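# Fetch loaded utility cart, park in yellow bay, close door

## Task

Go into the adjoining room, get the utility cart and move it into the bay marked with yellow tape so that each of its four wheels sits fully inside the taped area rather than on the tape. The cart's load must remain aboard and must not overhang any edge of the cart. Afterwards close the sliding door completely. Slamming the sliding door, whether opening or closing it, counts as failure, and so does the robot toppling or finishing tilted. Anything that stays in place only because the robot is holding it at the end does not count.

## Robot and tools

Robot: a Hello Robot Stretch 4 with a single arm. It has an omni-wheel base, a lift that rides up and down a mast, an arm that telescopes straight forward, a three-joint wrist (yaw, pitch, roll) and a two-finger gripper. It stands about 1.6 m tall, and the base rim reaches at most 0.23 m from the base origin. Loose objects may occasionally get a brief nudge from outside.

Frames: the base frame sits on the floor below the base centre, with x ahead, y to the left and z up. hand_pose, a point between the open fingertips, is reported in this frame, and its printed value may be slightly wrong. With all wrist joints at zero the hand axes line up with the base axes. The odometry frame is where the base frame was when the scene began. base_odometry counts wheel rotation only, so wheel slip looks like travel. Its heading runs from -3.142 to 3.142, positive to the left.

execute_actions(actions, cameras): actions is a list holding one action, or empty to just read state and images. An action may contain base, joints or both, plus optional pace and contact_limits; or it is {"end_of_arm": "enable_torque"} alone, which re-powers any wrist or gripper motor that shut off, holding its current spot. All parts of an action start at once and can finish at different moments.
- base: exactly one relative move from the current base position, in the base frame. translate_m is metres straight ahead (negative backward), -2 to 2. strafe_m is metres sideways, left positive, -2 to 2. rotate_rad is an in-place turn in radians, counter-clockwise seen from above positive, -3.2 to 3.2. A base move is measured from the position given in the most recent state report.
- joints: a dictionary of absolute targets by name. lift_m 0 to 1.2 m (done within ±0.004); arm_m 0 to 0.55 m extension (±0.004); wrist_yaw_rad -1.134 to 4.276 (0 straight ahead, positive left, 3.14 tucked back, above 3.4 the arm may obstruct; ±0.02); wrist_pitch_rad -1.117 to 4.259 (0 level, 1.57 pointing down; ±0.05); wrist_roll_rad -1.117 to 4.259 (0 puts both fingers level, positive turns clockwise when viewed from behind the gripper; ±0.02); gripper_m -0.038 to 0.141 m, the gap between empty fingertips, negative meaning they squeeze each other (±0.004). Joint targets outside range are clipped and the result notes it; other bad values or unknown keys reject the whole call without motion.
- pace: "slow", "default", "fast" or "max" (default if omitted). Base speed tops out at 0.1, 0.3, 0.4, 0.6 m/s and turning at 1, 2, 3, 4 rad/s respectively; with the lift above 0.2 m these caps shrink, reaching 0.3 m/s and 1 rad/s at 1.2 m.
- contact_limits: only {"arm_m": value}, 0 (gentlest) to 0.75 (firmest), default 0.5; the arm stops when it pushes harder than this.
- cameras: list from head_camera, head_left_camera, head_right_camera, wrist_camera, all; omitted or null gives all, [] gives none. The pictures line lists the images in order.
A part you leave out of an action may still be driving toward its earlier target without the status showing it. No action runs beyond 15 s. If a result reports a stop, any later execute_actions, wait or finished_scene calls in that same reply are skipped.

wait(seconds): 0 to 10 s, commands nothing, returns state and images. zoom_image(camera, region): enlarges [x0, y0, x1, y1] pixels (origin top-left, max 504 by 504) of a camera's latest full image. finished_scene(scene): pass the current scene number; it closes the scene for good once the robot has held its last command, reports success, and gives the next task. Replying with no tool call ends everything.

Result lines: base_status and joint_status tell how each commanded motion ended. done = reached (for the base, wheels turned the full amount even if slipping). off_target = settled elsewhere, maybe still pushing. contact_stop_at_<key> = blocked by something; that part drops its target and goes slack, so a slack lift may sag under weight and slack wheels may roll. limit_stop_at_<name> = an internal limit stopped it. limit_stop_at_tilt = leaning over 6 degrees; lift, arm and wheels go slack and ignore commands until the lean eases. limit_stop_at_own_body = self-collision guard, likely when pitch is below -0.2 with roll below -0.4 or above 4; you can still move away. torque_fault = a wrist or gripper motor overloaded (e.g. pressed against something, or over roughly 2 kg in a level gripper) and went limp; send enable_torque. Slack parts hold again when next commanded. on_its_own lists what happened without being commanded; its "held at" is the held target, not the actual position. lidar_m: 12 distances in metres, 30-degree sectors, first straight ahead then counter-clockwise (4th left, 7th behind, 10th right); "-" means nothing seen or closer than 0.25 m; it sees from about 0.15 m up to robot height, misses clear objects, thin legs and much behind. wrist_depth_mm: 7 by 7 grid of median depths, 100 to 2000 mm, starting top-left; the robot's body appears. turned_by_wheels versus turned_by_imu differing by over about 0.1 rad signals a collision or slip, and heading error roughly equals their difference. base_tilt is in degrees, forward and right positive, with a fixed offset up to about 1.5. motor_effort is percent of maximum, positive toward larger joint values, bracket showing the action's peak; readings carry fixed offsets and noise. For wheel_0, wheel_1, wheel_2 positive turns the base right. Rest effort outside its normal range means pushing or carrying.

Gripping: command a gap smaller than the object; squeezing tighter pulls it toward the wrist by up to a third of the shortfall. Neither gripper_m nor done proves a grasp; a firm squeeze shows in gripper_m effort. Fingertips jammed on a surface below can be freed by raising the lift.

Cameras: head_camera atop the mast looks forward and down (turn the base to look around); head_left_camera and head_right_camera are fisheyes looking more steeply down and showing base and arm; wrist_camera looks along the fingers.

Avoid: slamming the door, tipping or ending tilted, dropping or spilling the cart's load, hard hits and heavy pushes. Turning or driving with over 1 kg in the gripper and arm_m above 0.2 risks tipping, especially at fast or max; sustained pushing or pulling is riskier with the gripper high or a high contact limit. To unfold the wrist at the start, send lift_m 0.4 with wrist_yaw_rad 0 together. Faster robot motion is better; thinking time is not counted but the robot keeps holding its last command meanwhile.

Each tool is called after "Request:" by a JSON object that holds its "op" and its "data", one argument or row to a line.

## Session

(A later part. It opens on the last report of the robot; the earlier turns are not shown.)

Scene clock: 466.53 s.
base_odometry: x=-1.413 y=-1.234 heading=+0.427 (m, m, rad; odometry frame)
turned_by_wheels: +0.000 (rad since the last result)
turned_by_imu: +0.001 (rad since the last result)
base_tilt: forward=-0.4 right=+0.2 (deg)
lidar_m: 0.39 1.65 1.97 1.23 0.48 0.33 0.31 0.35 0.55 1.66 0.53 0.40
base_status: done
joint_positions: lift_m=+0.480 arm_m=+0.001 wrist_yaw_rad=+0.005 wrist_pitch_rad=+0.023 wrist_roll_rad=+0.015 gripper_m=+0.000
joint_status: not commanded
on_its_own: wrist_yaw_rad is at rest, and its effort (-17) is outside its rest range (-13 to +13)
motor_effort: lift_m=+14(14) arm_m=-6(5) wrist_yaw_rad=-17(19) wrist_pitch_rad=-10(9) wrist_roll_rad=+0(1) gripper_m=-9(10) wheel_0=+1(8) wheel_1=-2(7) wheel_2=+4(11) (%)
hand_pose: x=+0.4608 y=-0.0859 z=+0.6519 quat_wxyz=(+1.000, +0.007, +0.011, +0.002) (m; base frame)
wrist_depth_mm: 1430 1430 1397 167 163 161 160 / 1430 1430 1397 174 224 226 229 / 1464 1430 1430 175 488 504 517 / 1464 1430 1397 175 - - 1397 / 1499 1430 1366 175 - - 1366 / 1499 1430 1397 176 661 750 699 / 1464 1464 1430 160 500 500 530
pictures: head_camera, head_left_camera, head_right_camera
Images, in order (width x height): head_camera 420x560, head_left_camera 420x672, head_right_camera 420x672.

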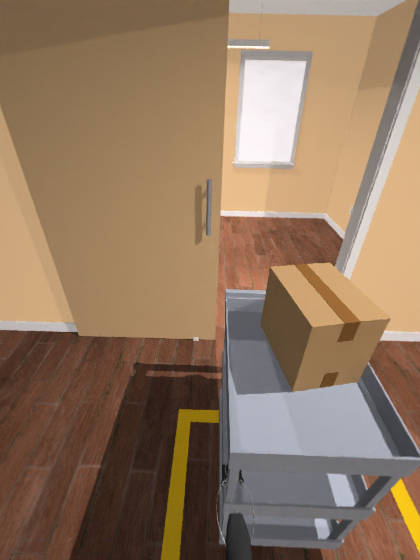

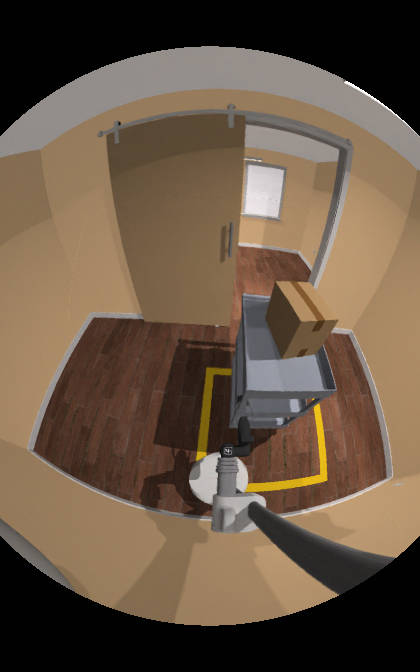

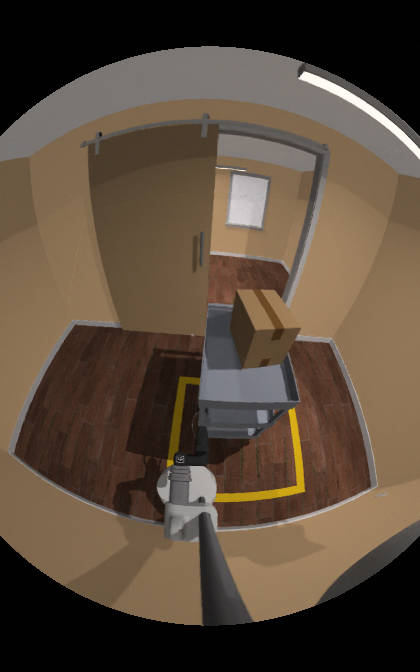

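Request:
{"op": "execute_actions", "data": {
  "actions": [
    {"joints":{"wrist_yaw_rad":-0.6},"base":{"strafe_m":0.27},"pace":"slow"}
  ],
  "cameras": ["head_left_camera","head_right_camera"]
}}

Scene clock: 479.30 s.
base_odometry: x=-1.525 y=-0.988 heading=+0.427 (m, m, rad; odometry frame)
turned_by_wheels: +0.000 (rad since the last result)
turned_by_imu: -0.004 (rad since the last result)
base_tilt: forward=-0.3 right=+0.2 (deg)
lidar_m: 1.54 1.66 1.67 1.17 0.48 0.33 0.30 0.34 0.50 1.59 0.38 0.35
base_status: done
joint_positions: lift_m=+0.480 arm_m=+0.001 wrist_yaw_rad=-0.604 wrist_pitch_rad=+0.023 wrist_roll_rad=+0.015 gripper_m=+0.000
joint_status: all done
motor_effort: lift_m=+14(14) arm_m=-4(6) wrist_yaw_rad=+10(47) wrist_pitch_rad=-9(10) wrist_roll_rad=+0(1) gripper_m=-9(20) wheel_0=-2(16) wheel_1=+3(9) wheel_2=-1(7) (%)
hand_pose: x=+0.3592 y=-0.2358 z=+0.6520 quat_wxyz=(+0.955, +0.010, +0.009, -0.298) (m; base frame)
wrist_depth_mm: 1182 1308 - 165 173 186 198 / 1182 1308 496 172 221 223 224 / 1229 1336 - 172 484 496 1708 / 1205 1308 - 174 - - 1863 / 1229 1336 - 173 1983 - 1863 / 1182 1336 750 174 184 683 1756 / 1182 1281 480 150 525 477 508
pictures: head_left_camera, head_right_camera
Images, in order (width x height): head_left_camera 420x672, head_right_camera 420x672.

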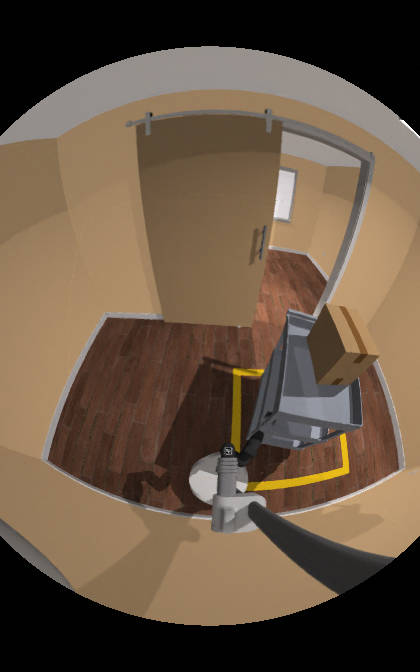

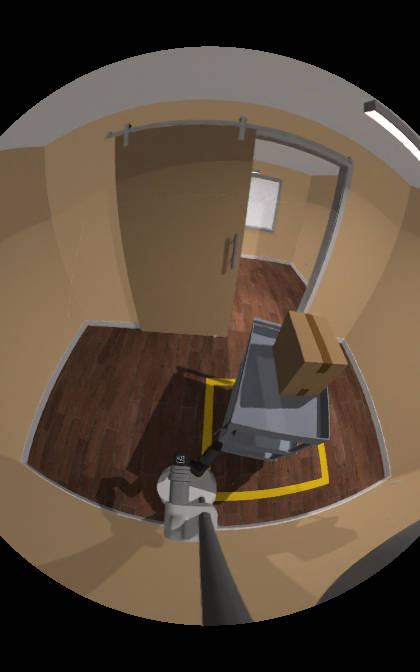

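Request:
{"op": "execute_actions", "data": {
  "actions": [
    {"joints":{"gripper_m":0.14}}
  ],
  "cameras": []
}}

Request:
{"op": "execute_actions", "data": {
  "actions": [
    {"joints":{"wrist_yaw_rad":-1.1},"base":{"strafe_m":0.3},"pace":"slow"}
  ],
  "cameras": ["head_left_camera","head_right_camera"]
}}

Scene clock: 489.50 s.
base_odometry: x=-1.525 y=-0.988 heading=+0.427 (m, m, rad; odometry frame)
turned_by_wheels: +0.000 (rad since the last result)
turned_by_imu: -0.002 (rad since the last result)
base_tilt: forward=-0.4 right=+0.2 (deg)
lidar_m: 1.54 1.67 1.68 1.19 0.45 0.33 0.32 0.34 0.50 1.54 0.38 0.31
base_status: not commanded
joint_positions: lift_m=+0.480 arm_m=+0.001 wrist_yaw_rad=-0.600 wrist_pitch_rad=+0.023 wrist_roll_rad=+0.015 gripper_m=+0.140
joint_status: all done
motor_effort: lift_m=+14(14) arm_m=-3(4) wrist_yaw_rad=-1(12) wrist_pitch_rad=-7(11) wrist_roll_rad=+0(0) gripper_m=+0(12) wheel_0=-1(2) wheel_1=+3(3) wheel_2=-1(1) (%)
hand_pose: x=+0.3602 y=-0.2351 z=+0.6520 quat_wxyz=(+0.955, +0.010, +0.009, -0.296) (m; base frame)
wrist_depth_mm: 1205 1336 - 163 170 182 195 / 1205 1366 - 170 220 223 225 / 1229 1366 - 170 484 496 1098 / 1182 1308 - 170 - - 1863 / 1182 1336 - 171 1983 - 1863 / 1229 208 640 170 661 200 1708 / 1205 1336 1430 144 539 504 517
pictures: none
No camera images: the call's "cameras" was empty. Leave "cameras" out to get every camera's image.

Scene clock: 493.63 s.
base_odometry: x=-1.649 y=-0.715 heading=+0.427 (m, m, rad; odometry frame)
turned_by_wheels: +0.000 (rad since the last result)
turned_by_imu: -0.002 (rad since the last result)
base_tilt: forward=-0.4 right=+0.2 (deg)
lidar_m: 1.58 1.75 1.37 1.14 0.43 0.31 0.29 0.34 0.51 0.74 0.51 0.82
base_status: done
joint_positions: lift_m=+0.480 arm_m=+0.001 wrist_yaw_rad=-1.100 wrist_pitch_rad=+0.023 wrist_roll_rad=+0.015 gripper_m=+0.140
joint_status: all done
motor_effort: lift_m=+14(14) arm_m=-4(4) wrist_yaw_rad=-3(63) wrist_pitch_rad=-13(11) wrist_roll_rad=+1(1) gripper_m=+1(3) wheel_0=+0(7) wheel_1=+3(7) wheel_2=+0(8) (%)
hand_pose: x=+0.2246 y=-0.2967 z=+0.6519 quat_wxyz=(+0.852, +0.012, +0.006, -0.523) (m; base frame)
wrist_depth_mm: - - - 732 - - 1921 / - - 831 504 436 - 1921 / - 798 621 525 469 750 - / - - - - - - 1921 / - - 1983 1118 976 - 1983 / - 208 609 798 439 198 1983 / 1708 1499 1464 144 439 778 1618
pictures: head_left_camera, head_right_camera
Images, in order (width x height): head_left_camera 420x672, head_right_camera 420x672.

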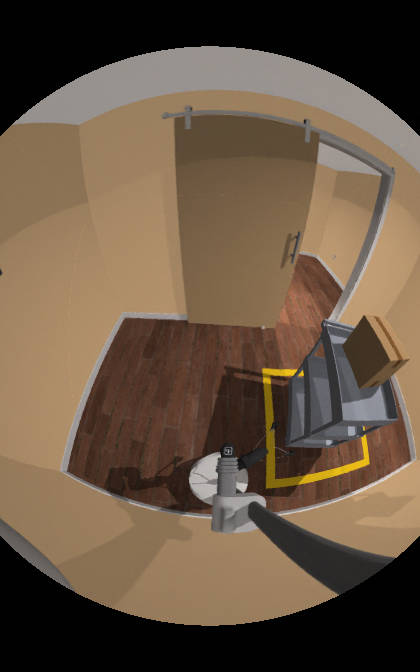

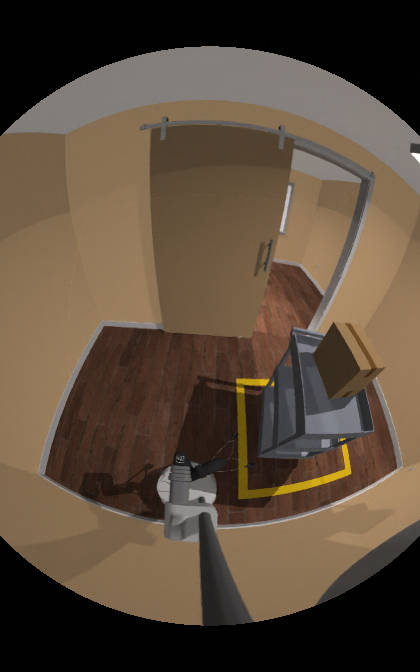

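Request:
{"op": "execute_actions", "data": {
  "actions": [
    {"joints":{"wrist_yaw_rad":0,"gripper_m":0.0},"base":{"strafe_m":0.2}}
  ],
  "cameras": []
}}

Request:
{"op": "execute_actions", "data": {
  "actions": [
    {"base":{"translate_m":0.45}}
  ],
  "cameras": []
}}

Request:
{"op": "execute_actions", "data": {
  "actions": [
    {"base":{"rotate_rad":-1.57},"joints":{"lift_m":0.85}}
  ]
}}

Scene clock: 502.17 s.
base_odometry: x=-1.732 y=-0.533 heading=+0.427 (m, m, rad; odometry frame)
turned_by_wheels: +0.000 (rad since the last result)
turned_by_imu: -0.002 (rad since the last result)
base_tilt: forward=-0.4 right=+0.2 (deg)
lidar_m: 1.59 1.58 1.14 1.13 0.42 0.32 0.27 0.32 0.48 0.81 0.73 1.18
base_status: done
joint_positions: lift_m=+0.480 arm_m=+0.001 wrist_yaw_rad=+0.000 wrist_pitch_rad=+0.023 wrist_roll_rad=+0.015 gripper_m=+0.000
joint_status: all done
motor_effort: lift_m=+14(14) arm_m=-4(4) wrist_yaw_rad=-2(1) wrist_pitch_rad=-9(11) wrist_roll_rad=+0(0) gripper_m=-4(10) wheel_0=+1(8) wheel_1=+2(9) wheel_2=+0(1) (%)
hand_pose: x=+0.4600 y=-0.0874 z=+0.6520 quat_wxyz=(+1.000, +0.007, +0.011, +0.000) (m; base frame)
wrist_depth_mm: 1499 1537 1499 1397 1366 1397 - / 1537 1537 1499 1397 1308 1366 - / 1464 1464 1537 1430 1397 1366 - / 1537 1537 1499 1430 1366 1366 - / 1576 1499 1499 1397 1366 1397 - / 1499 1537 1537 196 1430 1397 - / 1537 1464 1397 1430 1430 1366 1576
pictures: none
No camera images: the call's "cameras" was empty. Leave "cameras" out to get every camera's image.

Scene clock: 505.13 s.
base_odometry: x=-1.322 y=-0.346 heading=+0.427 (m, m, rad; odometry frame)
turned_by_wheels: +0.000 (rad since the last result)
turned_by_imu: -0.002 (rad since the last result)
base_tilt: forward=-0.4 right=+0.2 (deg)
lidar_m: 1.12 1.28 1.16 1.11 1.01 0.78 0.74 0.81 0.72 0.71 0.79 1.20
base_status: done
joint_positions: lift_m=+0.480 arm_m=+0.001 wrist_yaw_rad=+0.000 wrist_pitch_rad=+0.023 wrist_roll_rad=+0.015 gripper_m=+0.000
joint_status: not commanded
motor_effort: lift_m=+14(14) arm_m=-4(4) wrist_yaw_rad=-2(2) wrist_pitch_rad=-9(6) wrist_roll_rad=+0(1) gripper_m=-3(8) wheel_0=+2(5) wheel_1=+1(2) wheel_2=+0(10) (%)
hand_pose: x=+0.4600 y=-0.0874 z=+0.6520 quat_wxyz=(+1.000, +0.007, +0.011, +0.000) (m; base frame)
wrist_depth_mm: 1042 1025 976 931 917 917 917 / 1042 1025 946 946 931 917 917 / 1060 1060 946 946 946 917 904 / 1060 1060 960 946 946 917 931 / 1078 1042 946 946 946 946 931 / 1078 1008 946 195 931 946 917 / 1042 1042 960 946 946 931 917
pictures: none
No camera images: the call's "cameras" was empty. Leave "cameras" out to get every camera's image.

Scene clock: 507.63 s.
base_odometry: x=-1.322 y=-0.346 heading=-1.142 (m, m, rad; odometry frame)
turned_by_wheels: -1.570 (rad since the last result)
turned_by_imu: -1.580 (rad since the last result)
base_tilt: forward=-0.4 right=+0.2 (deg)
lidar_m: 0.70 0.82 1.18 1.15 1.30 1.17 1.09 1.06 0.79 0.74 0.80 0.69
base_status: done
joint_positions: lift_m=+0.850 arm_m=+0.001 wrist_yaw_rad=+0.000 wrist_pitch_rad=+0.023 wrist_roll_rad=+0.015 gripper_m=+0.000
joint_status: all done
motor_effort: lift_m=+22(24) arm_m=-4(4) wrist_yaw_rad=-2(2) wrist_pitch_rad=-9(10) wrist_roll_rad=+0(0) gripper_m=-6(7) wheel_0=+2(6) wheel_1=+2(11) wheel_2=+1(8) (%)
hand_pose: x=+0.4600 y=-0.0874 z=+1.0213 quat_wxyz=(+1.000, +0.007, +0.011, +0.000) (m; base frame)
wrist_depth_mm: 1863 - - - - 1756 1160 / 1863 - - - - 1808 1118 / 1808 - - - - 1808 1182 / 1808 - 723 - - 1756 1138 / 1863 715 715 - - 1808 1182 / 1618 732 732 196 750 1808 1160 / 585 564 521 691 480 1537 1182
pictures: head_camera, head_left_camera, head_right_camera, wrist_camera
Images, in order (width x height): head_camera 420x560, head_left_camera 420x672, head_right_camera 420x672, wrist_camera 616x392.

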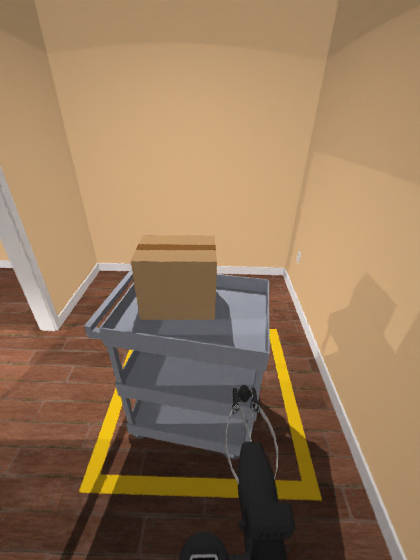

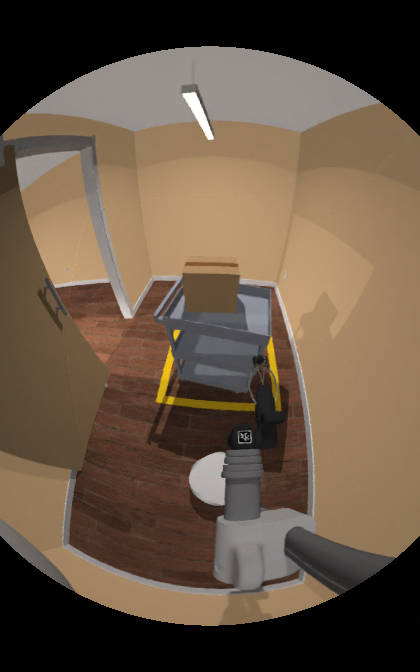

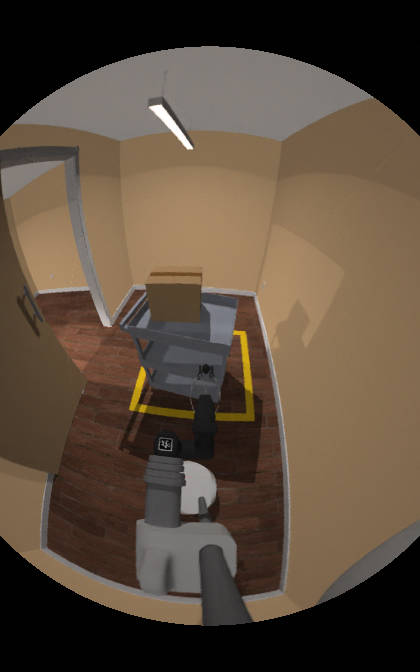

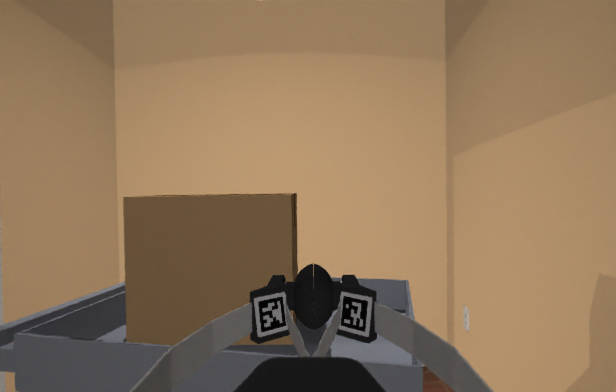

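Request:
{"op": "execute_actions", "data": {
  "actions": [
    {"base":{"strafe_m":0.22},"joints":{"lift_m":1.2}}
  ],
  "cameras": []
}}

Request:
{"op": "execute_actions", "data": {
  "actions": [
    {"joints":{"arm_m":0.5,"wrist_pitch_rad":0.5},"pace":"slow","contact_limits":{"arm_m":0.2}}
  ]
}}

Scene clock: 520.37 s.
base_odometry: x=-1.122 y=-0.255 heading=-1.142 (m, m, rad; odometry frame)
turned_by_wheels: +0.000 (rad since the last result)
turned_by_imu: -0.002 (rad since the last result)
base_tilt: forward=-0.4 right=+0.2 (deg)
lidar_m: 0.73 1.91 0.98 0.92 1.06 1.15 1.10 1.21 1.00 0.97 1.03 0.74
base_status: done
joint_positions: lift_m=+1.198 arm_m=+0.001 wrist_yaw_rad=+0.000 wrist_pitch_rad=+0.023 wrist_roll_rad=+0.015 gripper_m=+0.000
joint_status: all done
joint sent to its limit — the command would take lift_m past its upper limit, so that joint was sent only as far as its limit.
motor_effort: lift_m=+22(21) arm_m=-4(4) wrist_yaw_rad=-2(1) wrist_pitch_rad=-8(7) wrist_roll_rad=+0(1) gripper_m=-6(5) wheel_0=+0(9) wheel_1=+1(10) wheel_2=+0(0) (%)
hand_pose: x=+0.4600 y=-0.0874 z=+1.3700 quat_wxyz=(+1.000, +0.007, +0.011, +0.000) (m; base frame)
wrist_depth_mm: 1537 - - - - - 1576 / 1464 - - - - - 1464 / 1576 - - - - - 1537 / 1618 - - - - - 1537 / 1618 - - - - - 1499 / 1618 - - 196 - - 1537 / 1576 1983 - 854 768 - 1576
pictures: none
No camera images: the call's "cameras" was empty. Leave "cameras" out to get every camera's image.

Scene clock: 526.63 s.
base_odometry: x=-1.122 y=-0.255 heading=-1.142 (m, m, rad; odometry frame)
turned_by_wheels: +0.000 (rad since the last result)
turned_by_imu: -0.002 (rad since the last result)
base_tilt: forward=-0.4 right=+0.2 (deg)
lidar_m: 0.74 1.94 0.95 0.92 1.07 1.17 1.12 1.19 1.01 0.97 1.03 0.75
base_status: not commanded
joint_positions: lift_m=+1.198 arm_m=+0.499 wrist_yaw_rad=+0.000 wrist_pitch_rad=+0.502 wrist_roll_rad=+0.015 gripper_m=+0.000
joint_status: all done
motor_effort: lift_m=+22(22) arm_m=+6(6) wrist_yaw_rad=-2(3) wrist_pitch_rad=-4(6) wrist_roll_rad=+1(1) gripper_m=-7(2) wheel_0=+0(0) wheel_1=+1(1) wheel_2=+0(0) (%)
contact_limits: arm_m 0.2
hand_pose: x=+0.9228 y=-0.0874 z=+1.2378 quat_wxyz=(+0.969, +0.007, +0.248, -0.002) (m; base frame)
wrist_depth_mm: 1537 1808 1756 1708 1708 1661 1537 / 1537 1983 1921 1863 1921 1863 1537 / 1499 1983 1983 1921 - 1983 1537 / 1499 - - - - - 1576 / 1537 - - - 539 - 1576 / 1499 1983 445 196 410 1863 1576 / 1499 1708 362 387 364 373 1008
pictures: head_camera, head_left_camera, head_right_camera, wrist_camera
Images, in order (width x height): head_camera 420x560, head_left_camera 420x672, head_right_camera 420x672, wrist_camera 616x392.

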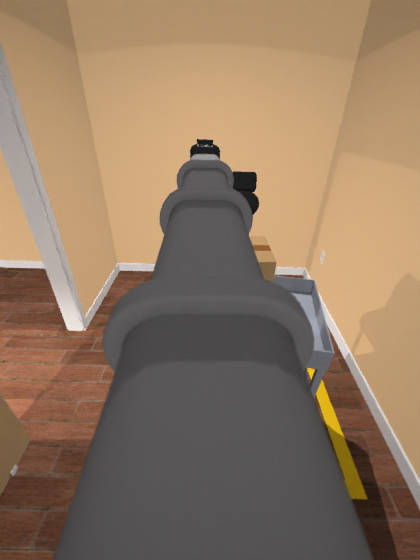

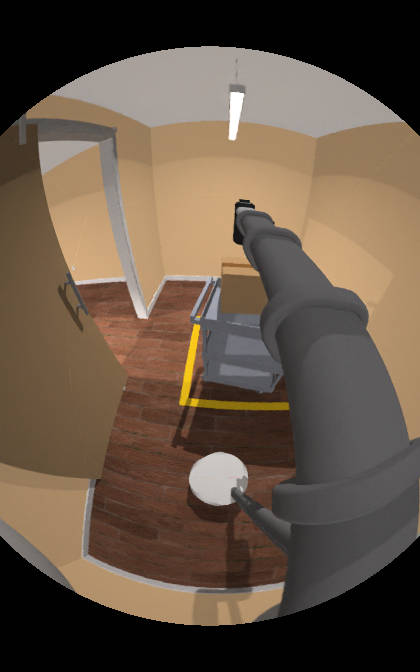

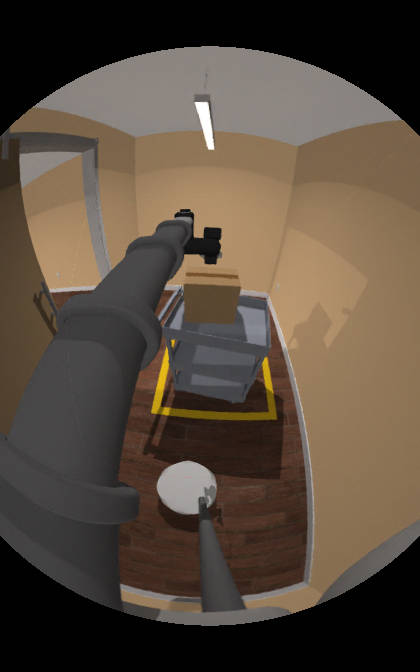

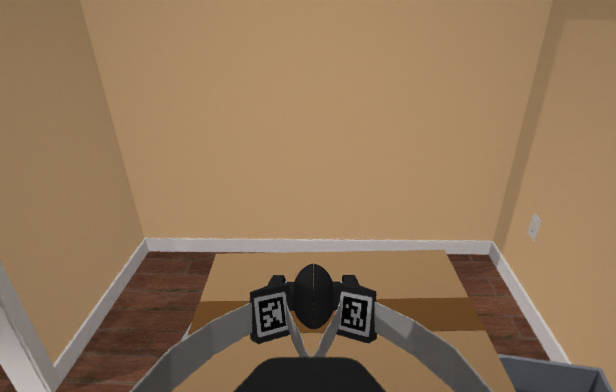

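Request:
{"op": "execute_actions", "data": {
  "actions": [
    {"joints":{"arm_m":0.55,"wrist_pitch_rad":0.2}}
  ],
  "cameras": []
}}

Request:
{"op": "execute_actions", "data": {
  "actions": [
    {"base":{"translate_m":0.36},"pace":"slow"}
  ],
  "cameras": []
}}

Request:
{"op": "execute_actions", "data": {
  "actions": [
    {"joints":{"wrist_pitch_rad":1.0}}
  ],
  "cameras": ["wrist_camera","head_right_camera"]
}}

Scene clock: 543.80 s.
base_odometry: x=-1.122 y=-0.255 heading=-1.142 (m, m, rad; odometry frame)
turned_by_wheels: +0.000 (rad since the last result)
turned_by_imu: -0.001 (rad since the last result)
base_tilt: forward=-0.5 right=+0.2 (deg)
lidar_m: 0.75 1.95 0.97 0.92 1.05 1.16 1.10 1.18 1.01 0.96 1.04 0.77
base_status: not commanded
joint_positions: lift_m=+1.198 arm_m=+0.546 wrist_yaw_rad=+0.000 wrist_pitch_rad=+0.203 wrist_roll_rad=+0.015 gripper_m=+0.000
joint_status: all done
joint sent to its limit — the command would take arm_m past its upper limit, so that joint was sent only as far as its limit.
motor_effort: lift_m=+22(22) arm_m=+6(7) wrist_yaw_rad=-2(2) wrist_pitch_rad=-10(15) wrist_roll_rad=+1(1) gripper_m=-6(4) wheel_0=+0(0) wheel_1=+1(1) wheel_2=+0(0) (%)
hand_pose: x=+0.9998 y=-0.0874 z=+1.3184 quat_wxyz=(+0.995, +0.007, +0.101, -0.001) (m; base frame)
wrist_depth_mm: 1499 1756 1808 1756 1708 1756 1618 / 1537 1921 1808 1808 1756 1756 1537 / 1537 1921 1808 1808 1863 1756 1537 / 1499 1921 1983 1921 1921 1921 1537 / 1537 1921 1983 1983 1921 1921 1537 / 1499 - - 195 1921 1983 1618 / 1499 1921 - - - 1983 1618
pictures: none
No camera images: the call's "cameras" was empty. Leave "cameras" out to get every camera's image.

Scene clock: 548.67 s.
base_odometry: x=-0.973 y=-0.582 heading=-1.142 (m, m, rad; odometry frame)
turned_by_wheels: +0.000 (rad since the last result)
turned_by_imu: -0.002 (rad since the last result)
base_tilt: forward=-0.4 right=+0.2 (deg)
lidar_m: 0.38 0.45 0.96 0.90 0.95 1.46 1.48 1.38 1.03 0.98 0.51 0.41
base_status: done
joint_positions: lift_m=+1.198 arm_m=+0.546 wrist_yaw_rad=+0.000 wrist_pitch_rad=+0.203 wrist_roll_rad=+0.015 gripper_m=+0.000
joint_status: not commanded
motor_effort: lift_m=+22(22) arm_m=+6(6) wrist_yaw_rad=-2(3) wrist_pitch_rad=-8(11) wrist_roll_rad=+1(1) gripper_m=-6(1) wheel_0=+2(6) wheel_1=+2(4) wheel_2=-2(7) (%)
hand_pose: x=+0.9998 y=-0.0874 z=+1.3184 quat_wxyz=(+0.995, +0.007, +0.101, -0.001) (m; base frame)
wrist_depth_mm: 1464 1397 1430 1430 1397 1366 1366 / 1464 1464 1464 1430 1430 1397 1397 / 1499 1464 1537 1499 1464 1464 1430 / 1499 1537 1537 1537 1499 1499 1464 / 1464 1576 1576 1576 1537 1537 1499 / 1464 1661 1618 196 1618 1576 1537 / 1499 1708 1661 1661 1661 1661 1576
pictures: none
No camera images: the call's "cameras" was empty. Leave "cameras" out to get every camera's image.

Scene clock: 549.70 s.
base_odometry: x=-0.973 y=-0.582 heading=-1.142 (m, m, rad; odometry frame)
turned_by_wheels: +0.000 (rad since the last result)
turned_by_imu: +0.000 (rad since the last result)
base_tilt: forward=-0.4 right=+0.2 (deg)
lidar_m: 0.39 0.46 0.94 0.91 0.95 1.47 1.48 1.42 0.99 0.99 0.50 0.40
base_status: not commanded
joint_positions: lift_m=+1.198 arm_m=+0.546 wrist_yaw_rad=+0.000 wrist_pitch_rad=+1.001 wrist_roll_rad=+0.015 gripper_m=+0.000
joint_status: all done
motor_effort: lift_m=+22(22) arm_m=+6(6) wrist_yaw_rad=-2(2) wrist_pitch_rad=-2(4) wrist_roll_rad=+0(0) gripper_m=-7(7) wheel_0=+2(2) wheel_1=+2(2) wheel_2=-2(1) (%)
hand_pose: x=+0.8729 y=-0.0874 z=+1.1337 quat_wxyz=(+0.877, +0.006, +0.480, -0.004) (m; base frame)
wrist_depth_mm: 1499 1708 1661 1618 1618 1618 1537 / 1499 1983 1983 1921 1863 1808 1576 / 1576 1808 1863 1756 1808 1756 1537 / 1499 1661 1661 1618 1618 1576 1499 / 1499 1576 1499 1464 1499 1499 1464 / 1430 1366 1430 195 1336 1366 1336 / 1281 480 484 1281 1255 1229 1281
pictures: head_right_camera, wrist_camera
Images, in order (width x height): head_right_camera 420x672, wrist_camera 616x392.

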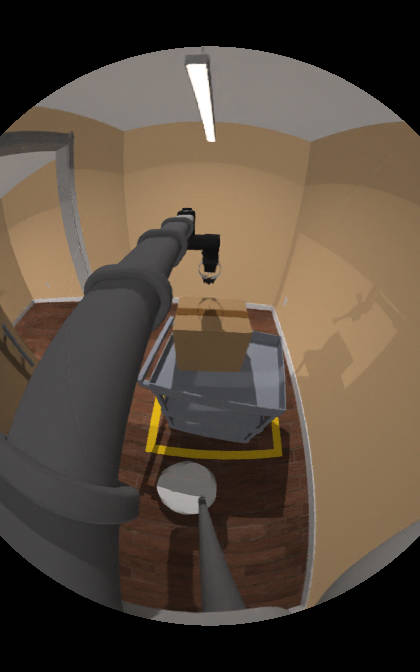

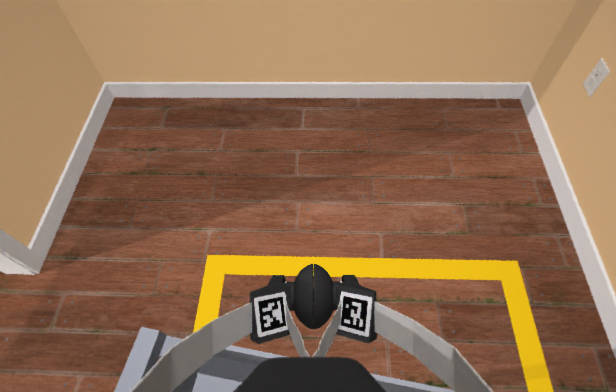

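Request:
{"op": "execute_actions", "data": {
  "actions": [
    {"joints":{"wrist_pitch_rad":1.12}}
  ],
  "cameras": ["wrist_camera"]
}}

Request:
{"op": "execute_actions", "data": {
  "actions": [
    {"joints":{"arm_m":0.45},"pace":"slow","contact_limits":{"arm_m":0.4}}
  ],
  "cameras": ["wrist_camera","head_right_camera"]
}}

Scene clock: 558.07 s.
base_odometry: x=-0.973 y=-0.582 heading=-1.142 (m, m, rad; odometry frame)
turned_by_wheels: +0.000 (rad since the last result)
turned_by_imu: -0.001 (rad since the last result)
base_tilt: forward=-0.4 right=+0.2 (deg)
lidar_m: 0.39 0.47 0.93 0.92 0.97 1.47 1.47 1.36 1.01 0.97 0.50 0.42
base_status: not commanded
joint_positions: lift_m=+1.198 arm_m=+0.546 wrist_yaw_rad=+0.000 wrist_pitch_rad=+1.121 wrist_roll_rad=+0.015 gripper_m=+0.000
joint_status: all done
motor_effort: lift_m=+22(22) arm_m=+6(6) wrist_yaw_rad=-2(2) wrist_pitch_rad=+1(1) wrist_roll_rad=+0(1) gripper_m=-6(8) wheel_0=+2(2) wheel_1=+2(2) wheel_2=-2(2) (%)
hand_pose: x=+0.8428 y=-0.0874 z=+1.1168 quat_wxyz=(+0.847, +0.006, +0.531, -0.004) (m; base frame)
wrist_depth_mm: 1499 1808 1863 1808 1808 1756 1537 / 1499 1756 1756 1756 1756 1708 1537 / 1537 1661 1661 1618 1618 1618 1537 / 1537 1499 1499 1537 1464 1499 1499 / 1430 1464 1430 1464 1430 1397 1366 / 1336 1366 480 195 449 1255 1281 / 1255 251 245 251 245 242 245
pictures: wrist_camera
Images, in order (width x height): wrist_camera 616x392.

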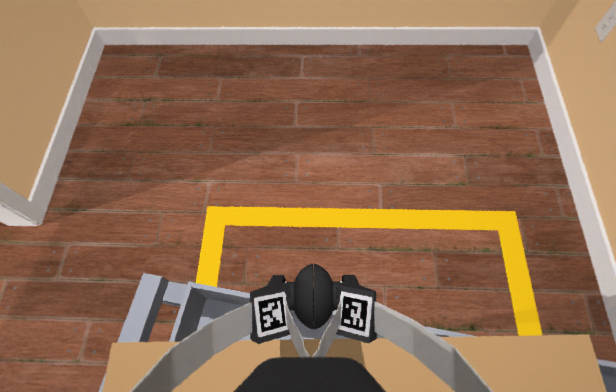

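Scene clock: 560.33 s.
base_odometry: x=-0.973 y=-0.582 heading=-1.142 (m, m, rad; odometry frame)
turned_by_wheels: +0.000 (rad since the last result)
turned_by_imu: -0.001 (rad since the last result)
base_tilt: forward=-0.4 right=+0.2 (deg)
lidar_m: 0.41 0.47 0.95 0.90 0.97 1.51 1.46 1.37 1.01 0.98 0.50 0.39
base_status: not commanded
joint_positions: lift_m=+1.198 arm_m=+0.451 wrist_yaw_rad=+0.000 wrist_pitch_rad=+1.121 wrist_roll_rad=+0.015 gripper_m=+0.000
joint_status: all done
motor_effort: lift_m=+22(22) arm_m=-6(7) wrist_yaw_rad=-2(2) wrist_pitch_rad=-3(2) wrist_roll_rad=+0(1) gripper_m=-7(6) wheel_0=+2(2) wheel_1=+2(2) wheel_2=-1(1) (%)
contact_limits: arm_m 0.4
hand_pose: x=+0.7475 y=-0.0874 z=+1.1168 quat_wxyz=(+0.847, +0.006, +0.531, -0.004) (m; base frame)
wrist_depth_mm: 1537 1863 1921 1808 1863 1863 1576 / 1499 1808 1808 1756 1708 1756 1576 / 1499 1618 1661 1618 1661 1618 1576 / 1499 1499 1576 1537 1499 1499 1464 / 1430 294 283 281 281 277 1308 / 1366 273 266 195 256 262 263 / 1255 252 245 251 244 244 244
pictures: head_right_camera, wrist_camera
Images, in order (width x height): head_right_camera 420x672, wrist_camera 616x392.

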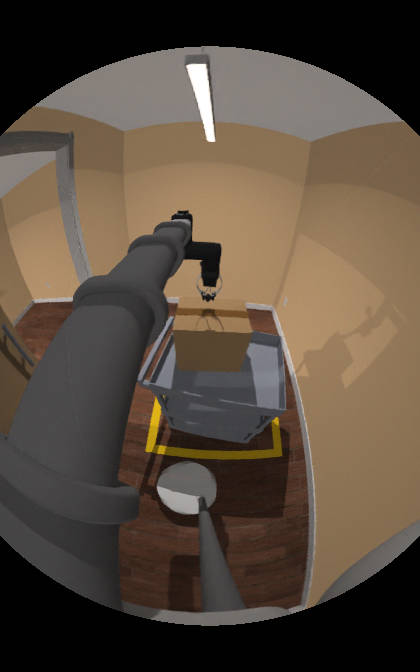

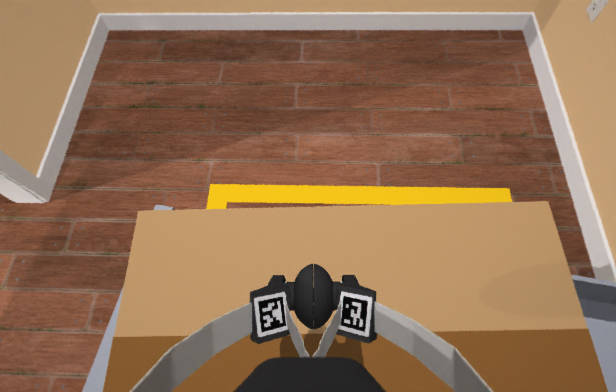

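Request:
{"op": "execute_actions", "data": {
  "actions": [
    {"joints":{"arm_m":0.55},"base":{"translate_m":0.08},"pace":"slow"}
  ],
  "cameras": []
}}

Request:
{"op": "execute_actions", "data": {
  "actions": [
    {"joints":{"wrist_pitch_rad":1.35,"lift_m":1.1},"pace":"slow"}
  ],
  "cameras": ["wrist_camera","head_right_camera"]
}}

Scene clock: 576.30 s.
base_odometry: x=-0.939 y=-0.655 heading=-1.142 (m, m, rad; odometry frame)
turned_by_wheels: +0.000 (rad since the last result)
turned_by_imu: -0.002 (rad since the last result)
base_tilt: forward=-0.3 right=+0.3 (deg)
lidar_m: 0.32 0.37 0.90 0.91 0.97 1.48 1.56 1.38 1.02 0.98 0.41 0.33
base_status: done
joint_positions: lift_m=+1.198 arm_m=+0.546 wrist_yaw_rad=+0.000 wrist_pitch_rad=+1.121 wrist_roll_rad=+0.015 gripper_m=+0.000
joint_status: all done
joint sent to its limit — the command would take arm_m past its upper limit, so that joint was sent only as far as its limit.
motor_effort: lift_m=+22(22) arm_m=+6(6) wrist_yaw_rad=-2(2) wrist_pitch_rad=-4(6) wrist_roll_rad=+1(1) gripper_m=-5(6) wheel_0=+3(5) wheel_1=+3(7) wheel_2=-1(6) (%)
hand_pose: x=+0.8427 y=-0.0874 z=+1.1168 quat_wxyz=(+0.847, +0.006, +0.531, -0.004) (m; base frame)
wrist_depth_mm: 1537 1808 1661 1661 1661 1661 1576 / 1499 1808 1863 1808 1756 1756 1576 / 1499 1661 1661 1618 1661 1618 1576 / 1499 1499 1499 1499 1499 1537 1464 / 1464 1430 1397 1397 1430 1397 1366 / 1366 1336 1336 196 1308 1308 1308 / 1281 455 484 1255 1229 1229 1255
pictures: none
No camera images: the call's "cameras" was empty. Leave "cameras" out to get every camera's image.

Scene clock: 578.00 s.
base_odometry: x=-0.939 y=-0.655 heading=-1.142 (m, m, rad; odometry frame)
turned_by_wheels: +0.000 (rad since the last result)
turned_by_imu: -0.001 (rad since the last result)
base_tilt: forward=-0.3 right=+0.3 (deg)
lidar_m: 0.30 0.37 0.90 0.91 0.96 1.45 1.54 1.37 1.00 0.98 0.41 0.32
base_status: not commanded
joint_positions: lift_m=+1.100 arm_m=+0.546 wrist_yaw_rad=+0.000 wrist_pitch_rad=+1.350 wrist_roll_rad=+0.015 gripper_m=+0.000
joint_status: all done
motor_effort: lift_m=+13(21) arm_m=+6(6) wrist_yaw_rad=-2(3) wrist_pitch_rad=-1(5) wrist_roll_rad=+0(1) gripper_m=-5(6) wheel_0=+2(3) wheel_1=+3(3) wheel_2=-1(1) (%)
hand_pose: x=+0.7804 y=-0.0874 z=+0.9971 quat_wxyz=(+0.781, +0.006, +0.625, -0.005) (m; base frame)
wrist_depth_mm: 1430 1430 1430 1430 1430 1366 1366 / 1397 1366 1336 1366 1366 1366 1366 / 1308 1366 1308 1281 1336 1308 1281 / 1255 1308 1281 1255 1308 1281 1281 / 1255 387 433 1229 1229 1255 1229 / 1229 404 424 195 353 413 1182 / 359 226 177 248 186 183 206
pictures: head_right_camera, wrist_camera
Images, in order (width x height): head_right_camera 420x672, wrist_camera 616x392.

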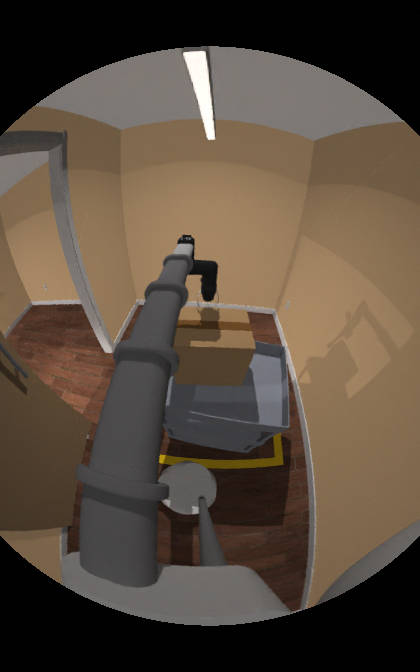

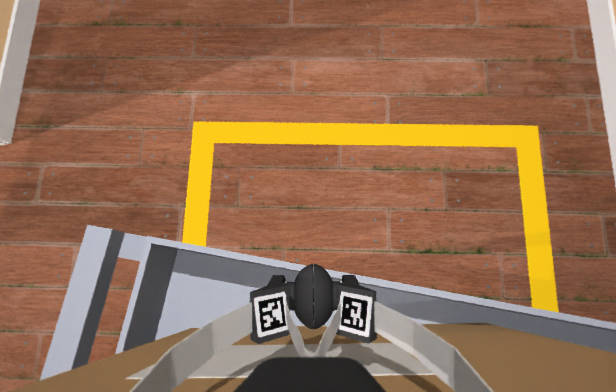

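Request:
{"op": "execute_actions", "data": {
  "actions": [
    {"joints":{"arm_m":0.42},"pace":"slow","contact_limits":{"arm_m":0.5}}
  ],
  "cameras": ["wrist_camera","head_right_camera"]
}}

Scene clock: 585.40 s.
base_odometry: x=-0.939 y=-0.655 heading=-1.142 (m, m, rad; odometry frame)
turned_by_wheels: +0.000 (rad since the last result)
turned_by_imu: -0.002 (rad since the last result)
base_tilt: forward=-0.4 right=+0.3 (deg)
lidar_m: 0.32 0.37 0.89 0.90 0.97 1.47 1.56 1.40 1.03 0.96 0.39 0.32
base_status: not commanded
joint_positions: lift_m=+1.100 arm_m=+0.421 wrist_yaw_rad=+0.001 wrist_pitch_rad=+1.348 wrist_roll_rad=+0.015 gripper_m=+0.000
joint_status: all done
motor_effort: lift_m=+13(13) arm_m=-7(7) wrist_yaw_rad=-6(7) wrist_pitch_rad=+6(10) wrist_roll_rad=+0(0) gripper_m=-5(4) wheel_0=+3(2) wheel_1=+3(3) wheel_2=+0(1) (%)
contact_limits: arm_m 0.5
hand_pose: x=+0.6561 y=-0.0873 z=+0.9973 quat_wxyz=(+0.781, +0.005, +0.624, -0.004) (m; base frame)
wrist_depth_mm: 1430 1430 1430 1430 1397 1430 1366 / 1366 1397 1397 1366 1336 1308 1366 / 1308 404 462 1336 1308 1308 1336 / 1308 413 449 445 439 439 433 / 1229 430 436 433 430 430 424 / 382 421 424 195 204 340 410 / 154 147 146 151 144 143 143
pictures: head_right_camera, wrist_camera
Images, in order (width x height): head_right_camera 420x672, wrist_camera 616x392.

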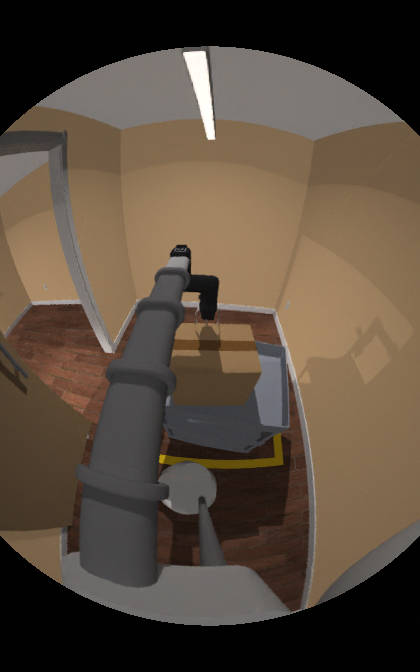

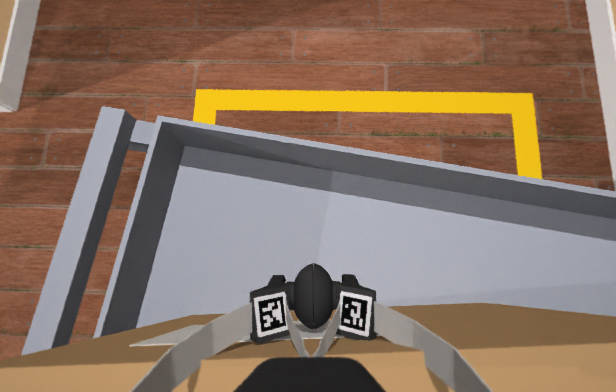

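Request:
{"op": "execute_actions", "data": {
  "actions": [
    {"joints":{"lift_m":1.2,"arm_m":0.5}}
  ],
  "cameras": []
}}

Request:
{"op": "execute_actions", "data": {
  "actions": [
    {"joints":{"wrist_pitch_rad":0.0}}
  ],
  "cameras": []
}}

Request:
{"op": "execute_actions", "data": {
  "actions": [
    {"joints":{"arm_m":0.0},"base":{"translate_m":-0.3}}
  ],
  "cameras": []
}}

Request:
{"op": "execute_actions", "data": {
  "actions": [
    {"joints":{"lift_m":0.48},"base":{"strafe_m":0.3}}
  ]
}}

Scene clock: 603.00 s.
base_odometry: x=-0.939 y=-0.655 heading=-1.142 (m, m, rad; odometry frame)
turned_by_wheels: +0.000 (rad since the last result)
turned_by_imu: -0.001 (rad since the last result)
base_tilt: forward=-0.3 right=+0.3 (deg)
lidar_m: 0.32 0.39 0.92 0.91 0.97 1.49 1.52 1.41 1.01 0.98 0.42 0.33
base_status: not commanded
joint_positions: lift_m=+1.198 arm_m=+0.499 wrist_yaw_rad=+0.000 wrist_pitch_rad=+1.350 wrist_roll_rad=+0.015 gripper_m=+0.000
joint_status: all done
joint sent to its limit — the command would take lift_m past its upper limit, so that joint was sent only as far as its limit.
motor_effort: lift_m=+22(24) arm_m=+6(6) wrist_yaw_rad=-2(6) wrist_pitch_rad=-2(8) wrist_roll_rad=+0(2) gripper_m=-5(8) wheel_0=+2(2) wheel_1=+3(3) wheel_2=+0(0) (%)
hand_pose: x=+0.7329 y=-0.0874 z=+1.0950 quat_wxyz=(+0.781, +0.006, +0.625, -0.005) (m; base frame)
wrist_depth_mm: 1499 1576 1576 1499 1537 1499 1464 / 1464 1537 1464 1464 1430 1464 1464 / 1430 1430 1464 1397 1464 1397 1397 / 1430 1397 1397 1397 1366 1366 1397 / 1366 1336 525 525 525 1308 1281 / 1308 473 508 196 504 512 508 / 1308 445 445 504 427 496 492
pictures: none
No camera images: the call's "cameras" was empty. Leave "cameras" out to get every camera's image.

Scene clock: 604.37 s.
base_odometry: x=-0.939 y=-0.655 heading=-1.142 (m, m, rad; odometry frame)
turned_by_wheels: +0.000 (rad since the last result)
turned_by_imu: +0.000 (rad since the last result)
base_tilt: forward=-0.4 right=+0.2 (deg)
lidar_m: 0.32 0.38 0.92 0.89 0.96 1.50 1.54 1.39 1.02 0.99 0.41 0.32
base_status: not commanded
joint_positions: lift_m=+1.198 arm_m=+0.499 wrist_yaw_rad=+0.000 wrist_pitch_rad=+0.003 wrist_roll_rad=+0.015 gripper_m=+0.000
joint_status: all done
motor_effort: lift_m=+22(22) arm_m=+6(6) wrist_yaw_rad=-2(1) wrist_pitch_rad=-9(15) wrist_roll_rad=-1(0) gripper_m=-5(7) wheel_0=+3(3) wheel_1=+3(3) wheel_2=+0(0) (%)
hand_pose: x=+0.9584 y=-0.0874 z=+1.3757 quat_wxyz=(+1.000, +0.007, +0.001, +0.000) (m; base frame)
wrist_depth_mm: 1499 1537 1464 1430 1430 1430 1397 / 1499 1464 1464 1499 1464 1430 1366 / 1499 1499 1499 1464 1464 1430 1397 / 1464 1464 1464 1430 1464 1464 1464 / 1464 1537 1430 1430 1430 1397 1464 / 1537 1499 1499 196 1464 1430 1397 / 1464 1499 1537 1464 1430 1464 1430
pictures: none
No camera images: the call's "cameras" was empty. Leave "cameras" out to get every camera's image.

Scene clock: 606.90 s.
base_odometry: x=-1.064 y=-0.382 heading=-1.142 (m, m, rad; odometry frame)
turned_by_wheels: +0.000 (rad since the last result)
turned_by_imu: +0.000 (rad since the last result)
base_tilt: forward=-0.4 right=+0.1 (deg)
lidar_m: 0.62 0.72 0.94 0.90 0.95 1.31 1.27 1.33 1.00 0.96 1.04 0.61
base_status: done
joint_positions: lift_m=+1.198 arm_m=+0.001 wrist_yaw_rad=+0.000 wrist_pitch_rad=+0.002 wrist_roll_rad=+0.015 gripper_m=+0.000
joint_status: all done
motor_effort: lift_m=+22(22) arm_m=-6(7) wrist_yaw_rad=-2(1) wrist_pitch_rad=-8(11) wrist_roll_rad=+1(1) gripper_m=-5(5) wheel_0=+0(5) wheel_1=-1(8) wheel_2=+1(10) (%)
hand_pose: x=+0.4605 y=-0.0875 z=+1.3758 quat_wxyz=(+1.000, +0.007, +0.001, +0.000) (m; base frame)
wrist_depth_mm: 1537 - - - - - 1537 / 1499 - - - - - 1537 / 1537 - - - - - 1576 / 1499 - - - - - 1576 / 1499 - - - - - 1499 / 1499 - - 196 - - 1576 / 1499 1983 - - - - 1576
pictures: none
No camera images: the call's "cameras" was empty. Leave "cameras" out to get every camera's image.

Scene clock: 610.57 s.
base_odometry: x=-0.791 y=-0.257 heading=-1.141 (m, m, rad; odometry frame)
turned_by_wheels: +0.000 (rad since the last result)
turned_by_imu: -0.002 (rad since the last result)
base_tilt: forward=-0.4 right=+0.2 (deg)
lidar_m: 0.66 0.86 0.65 0.62 0.65 1.01 1.24 1.33 1.32 1.28 0.84 0.67
base_status: done
joint_positions: lift_m=+0.480 arm_m=+0.001 wrist_yaw_rad=+0.000 wrist_pitch_rad=+0.002 wrist_roll_rad=+0.015 gripper_m=+0.000
joint_status: all done
motor_effort: lift_m=+13(21) arm_m=-6(6) wrist_yaw_rad=-2(2) wrist_pitch_rad=-6(6) wrist_roll_rad=+1(0) gripper_m=-7(7) wheel_0=+1(7) wheel_1=+1(11) wheel_2=+1(1) (%)
hand_pose: x=+0.4605 y=-0.0874 z=+0.6579 quat_wxyz=(+1.000, +0.007, +0.001, +0.000) (m; base frame)
wrist_depth_mm: - 1576 - - - 466 466 / - 1618 - - 445 421 410 / - 1661 - - 452 430 433 / - 1618 - - - - 1983 / - 1618 - - - - 1983 / - 1618 - 196 452 831 809 / 1576 1397 1499 1756 436 418 415
pictures: head_camera, head_left_camera, head_right_camera, wrist_camera
Images, in order (width x height): head_camera 420x560, head_left_camera 420x672, head_right_camera 420x672, wrist_camera 616x392.

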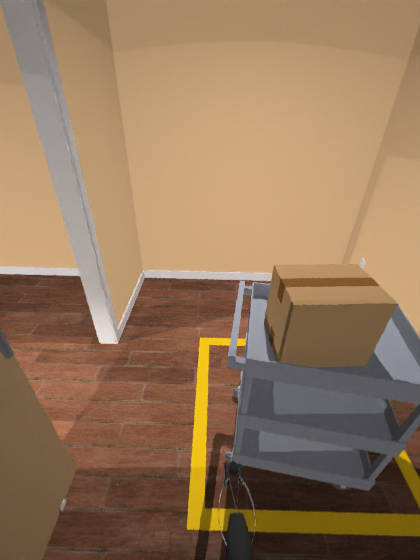

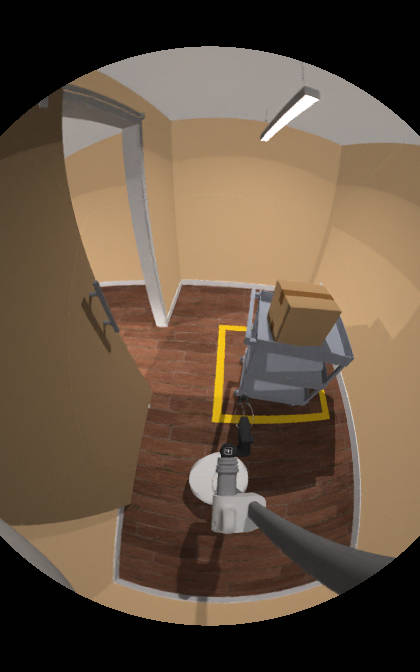

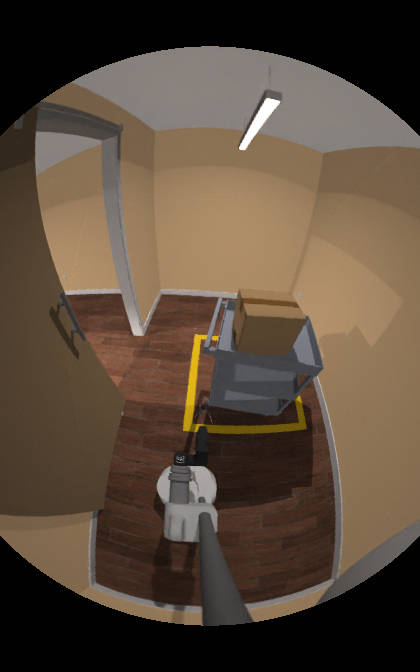

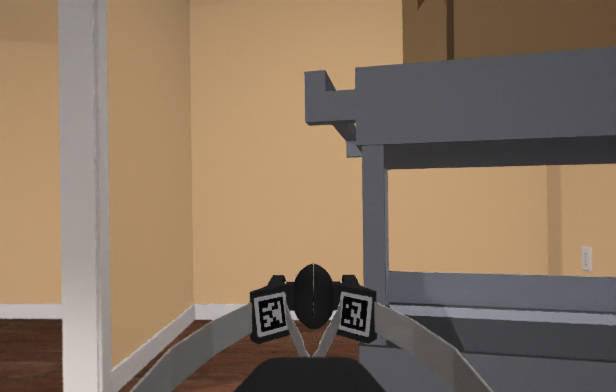

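Request:
{"op": "execute_actions", "data": {
  "actions": [
    {"base":{"strafe_m":-0.5},"joints":{"lift_m":0.2,"wrist_pitch_rad":0.3}}
  ],
  "cameras": ["head_camera","wrist_camera"]
}}

Scene clock: 618.83 s.
base_odometry: x=-1.246 y=-0.465 heading=-1.141 (m, m, rad; odometry frame)
turned_by_wheels: +0.000 (rad since the last result)
turned_by_imu: +0.000 (rad since the last result)
base_tilt: forward=-0.4 right=+0.2 (deg)
lidar_m: 0.58 0.65 1.17 1.13 1.19 1.32 1.26 1.09 0.79 0.77 0.82 0.57
base_status: done
joint_positions: lift_m=+0.200 arm_m=+0.001 wrist_yaw_rad=+0.000 wrist_pitch_rad=+0.302 wrist_roll_rad=+0.015 gripper_m=+0.000
joint_status: all done
motor_effort: lift_m=+14(12) arm_m=-6(6) wrist_yaw_rad=-2(2) wrist_pitch_rad=-5(2) wrist_roll_rad=+0(0) gripper_m=-6(8) wheel_0=+0(8) wheel_1=+0(11) wheel_2=+1(2) (%)
hand_pose: x=+0.4474 y=-0.0874 z=+0.2928 quat_wxyz=(+0.989, +0.007, +0.150, -0.001) (m; base frame)
wrist_depth_mm: 370 355 340 322 327 304 1182 / 1808 - - - - 1499 1205 / 1808 - - - - 1499 1205 / 1499 842 878 842 809 1255 1160 / 544 634 621 615 609 831 931 / 484 452 418 195 370 661 707 / 580 603 554 404 399 559 585
pictures: head_camera, wrist_camera
Images, in order (width x height): head_camera 420x560, wrist_camera 616x392.

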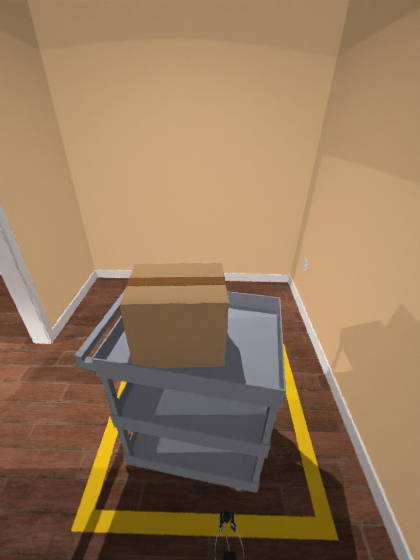

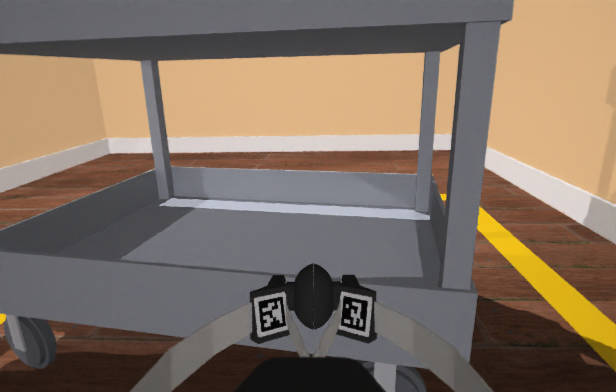

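Request:
{"op": "execute_actions", "data": {
  "actions": [
    {"base":{"translate_m":-0.15},"joints":{"lift_m":0.85,"wrist_pitch_rad":0.25}}
  ],
  "cameras": ["wrist_camera"]
}}

Scene clock: 629.43 s.
base_odometry: x=-1.308 y=-0.329 heading=-1.142 (m, m, rad; odometry frame)
turned_by_wheels: +0.000 (rad since the last result)
turned_by_imu: -0.002 (rad since the last result)
base_tilt: forward=-0.5 right=+0.2 (deg)
lidar_m: 0.73 0.80 1.16 1.12 1.28 1.15 1.10 1.08 0.79 0.75 0.82 0.72
base_status: done
joint_positions: lift_m=+0.850 arm_m=+0.001 wrist_yaw_rad=+0.000 wrist_pitch_rad=+0.253 wrist_roll_rad=+0.015 gripper_m=+0.000
joint_status: all done
motor_effort: lift_m=+22(22) arm_m=-6(6) wrist_yaw_rad=-2(2) wrist_pitch_rad=-8(11) wrist_roll_rad=+0(1) gripper_m=-6(4) wheel_0=-1(4) wheel_1=-1(7) wheel_2=-1(9) (%)
hand_pose: x=+0.4513 y=-0.0874 z=+0.9557 quat_wxyz=(+0.992, +0.007, +0.126, -0.001) (m; base frame)
wrist_depth_mm: 1863 - - - - 1808 1182 / 1863 - - - - 1808 1205 / 1808 609 615 - - 1863 1229 / 1708 634 640 904 976 1863 1182 / 640 609 580 549 707 1863 1182 / 1661 - 585 195 517 1863 1205 / 1576 878 854 946 842 1499 1205
pictures: wrist_camera
Images, in order (width x height): wrist_camera 616x392.

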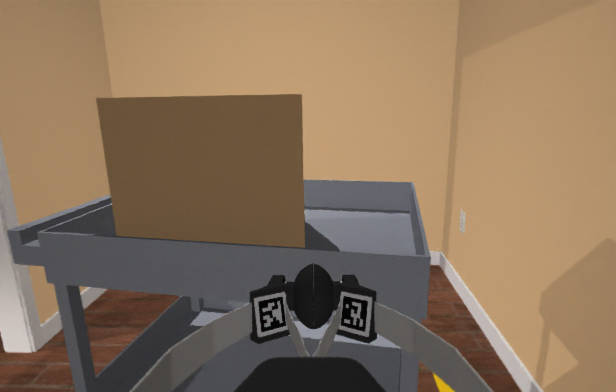

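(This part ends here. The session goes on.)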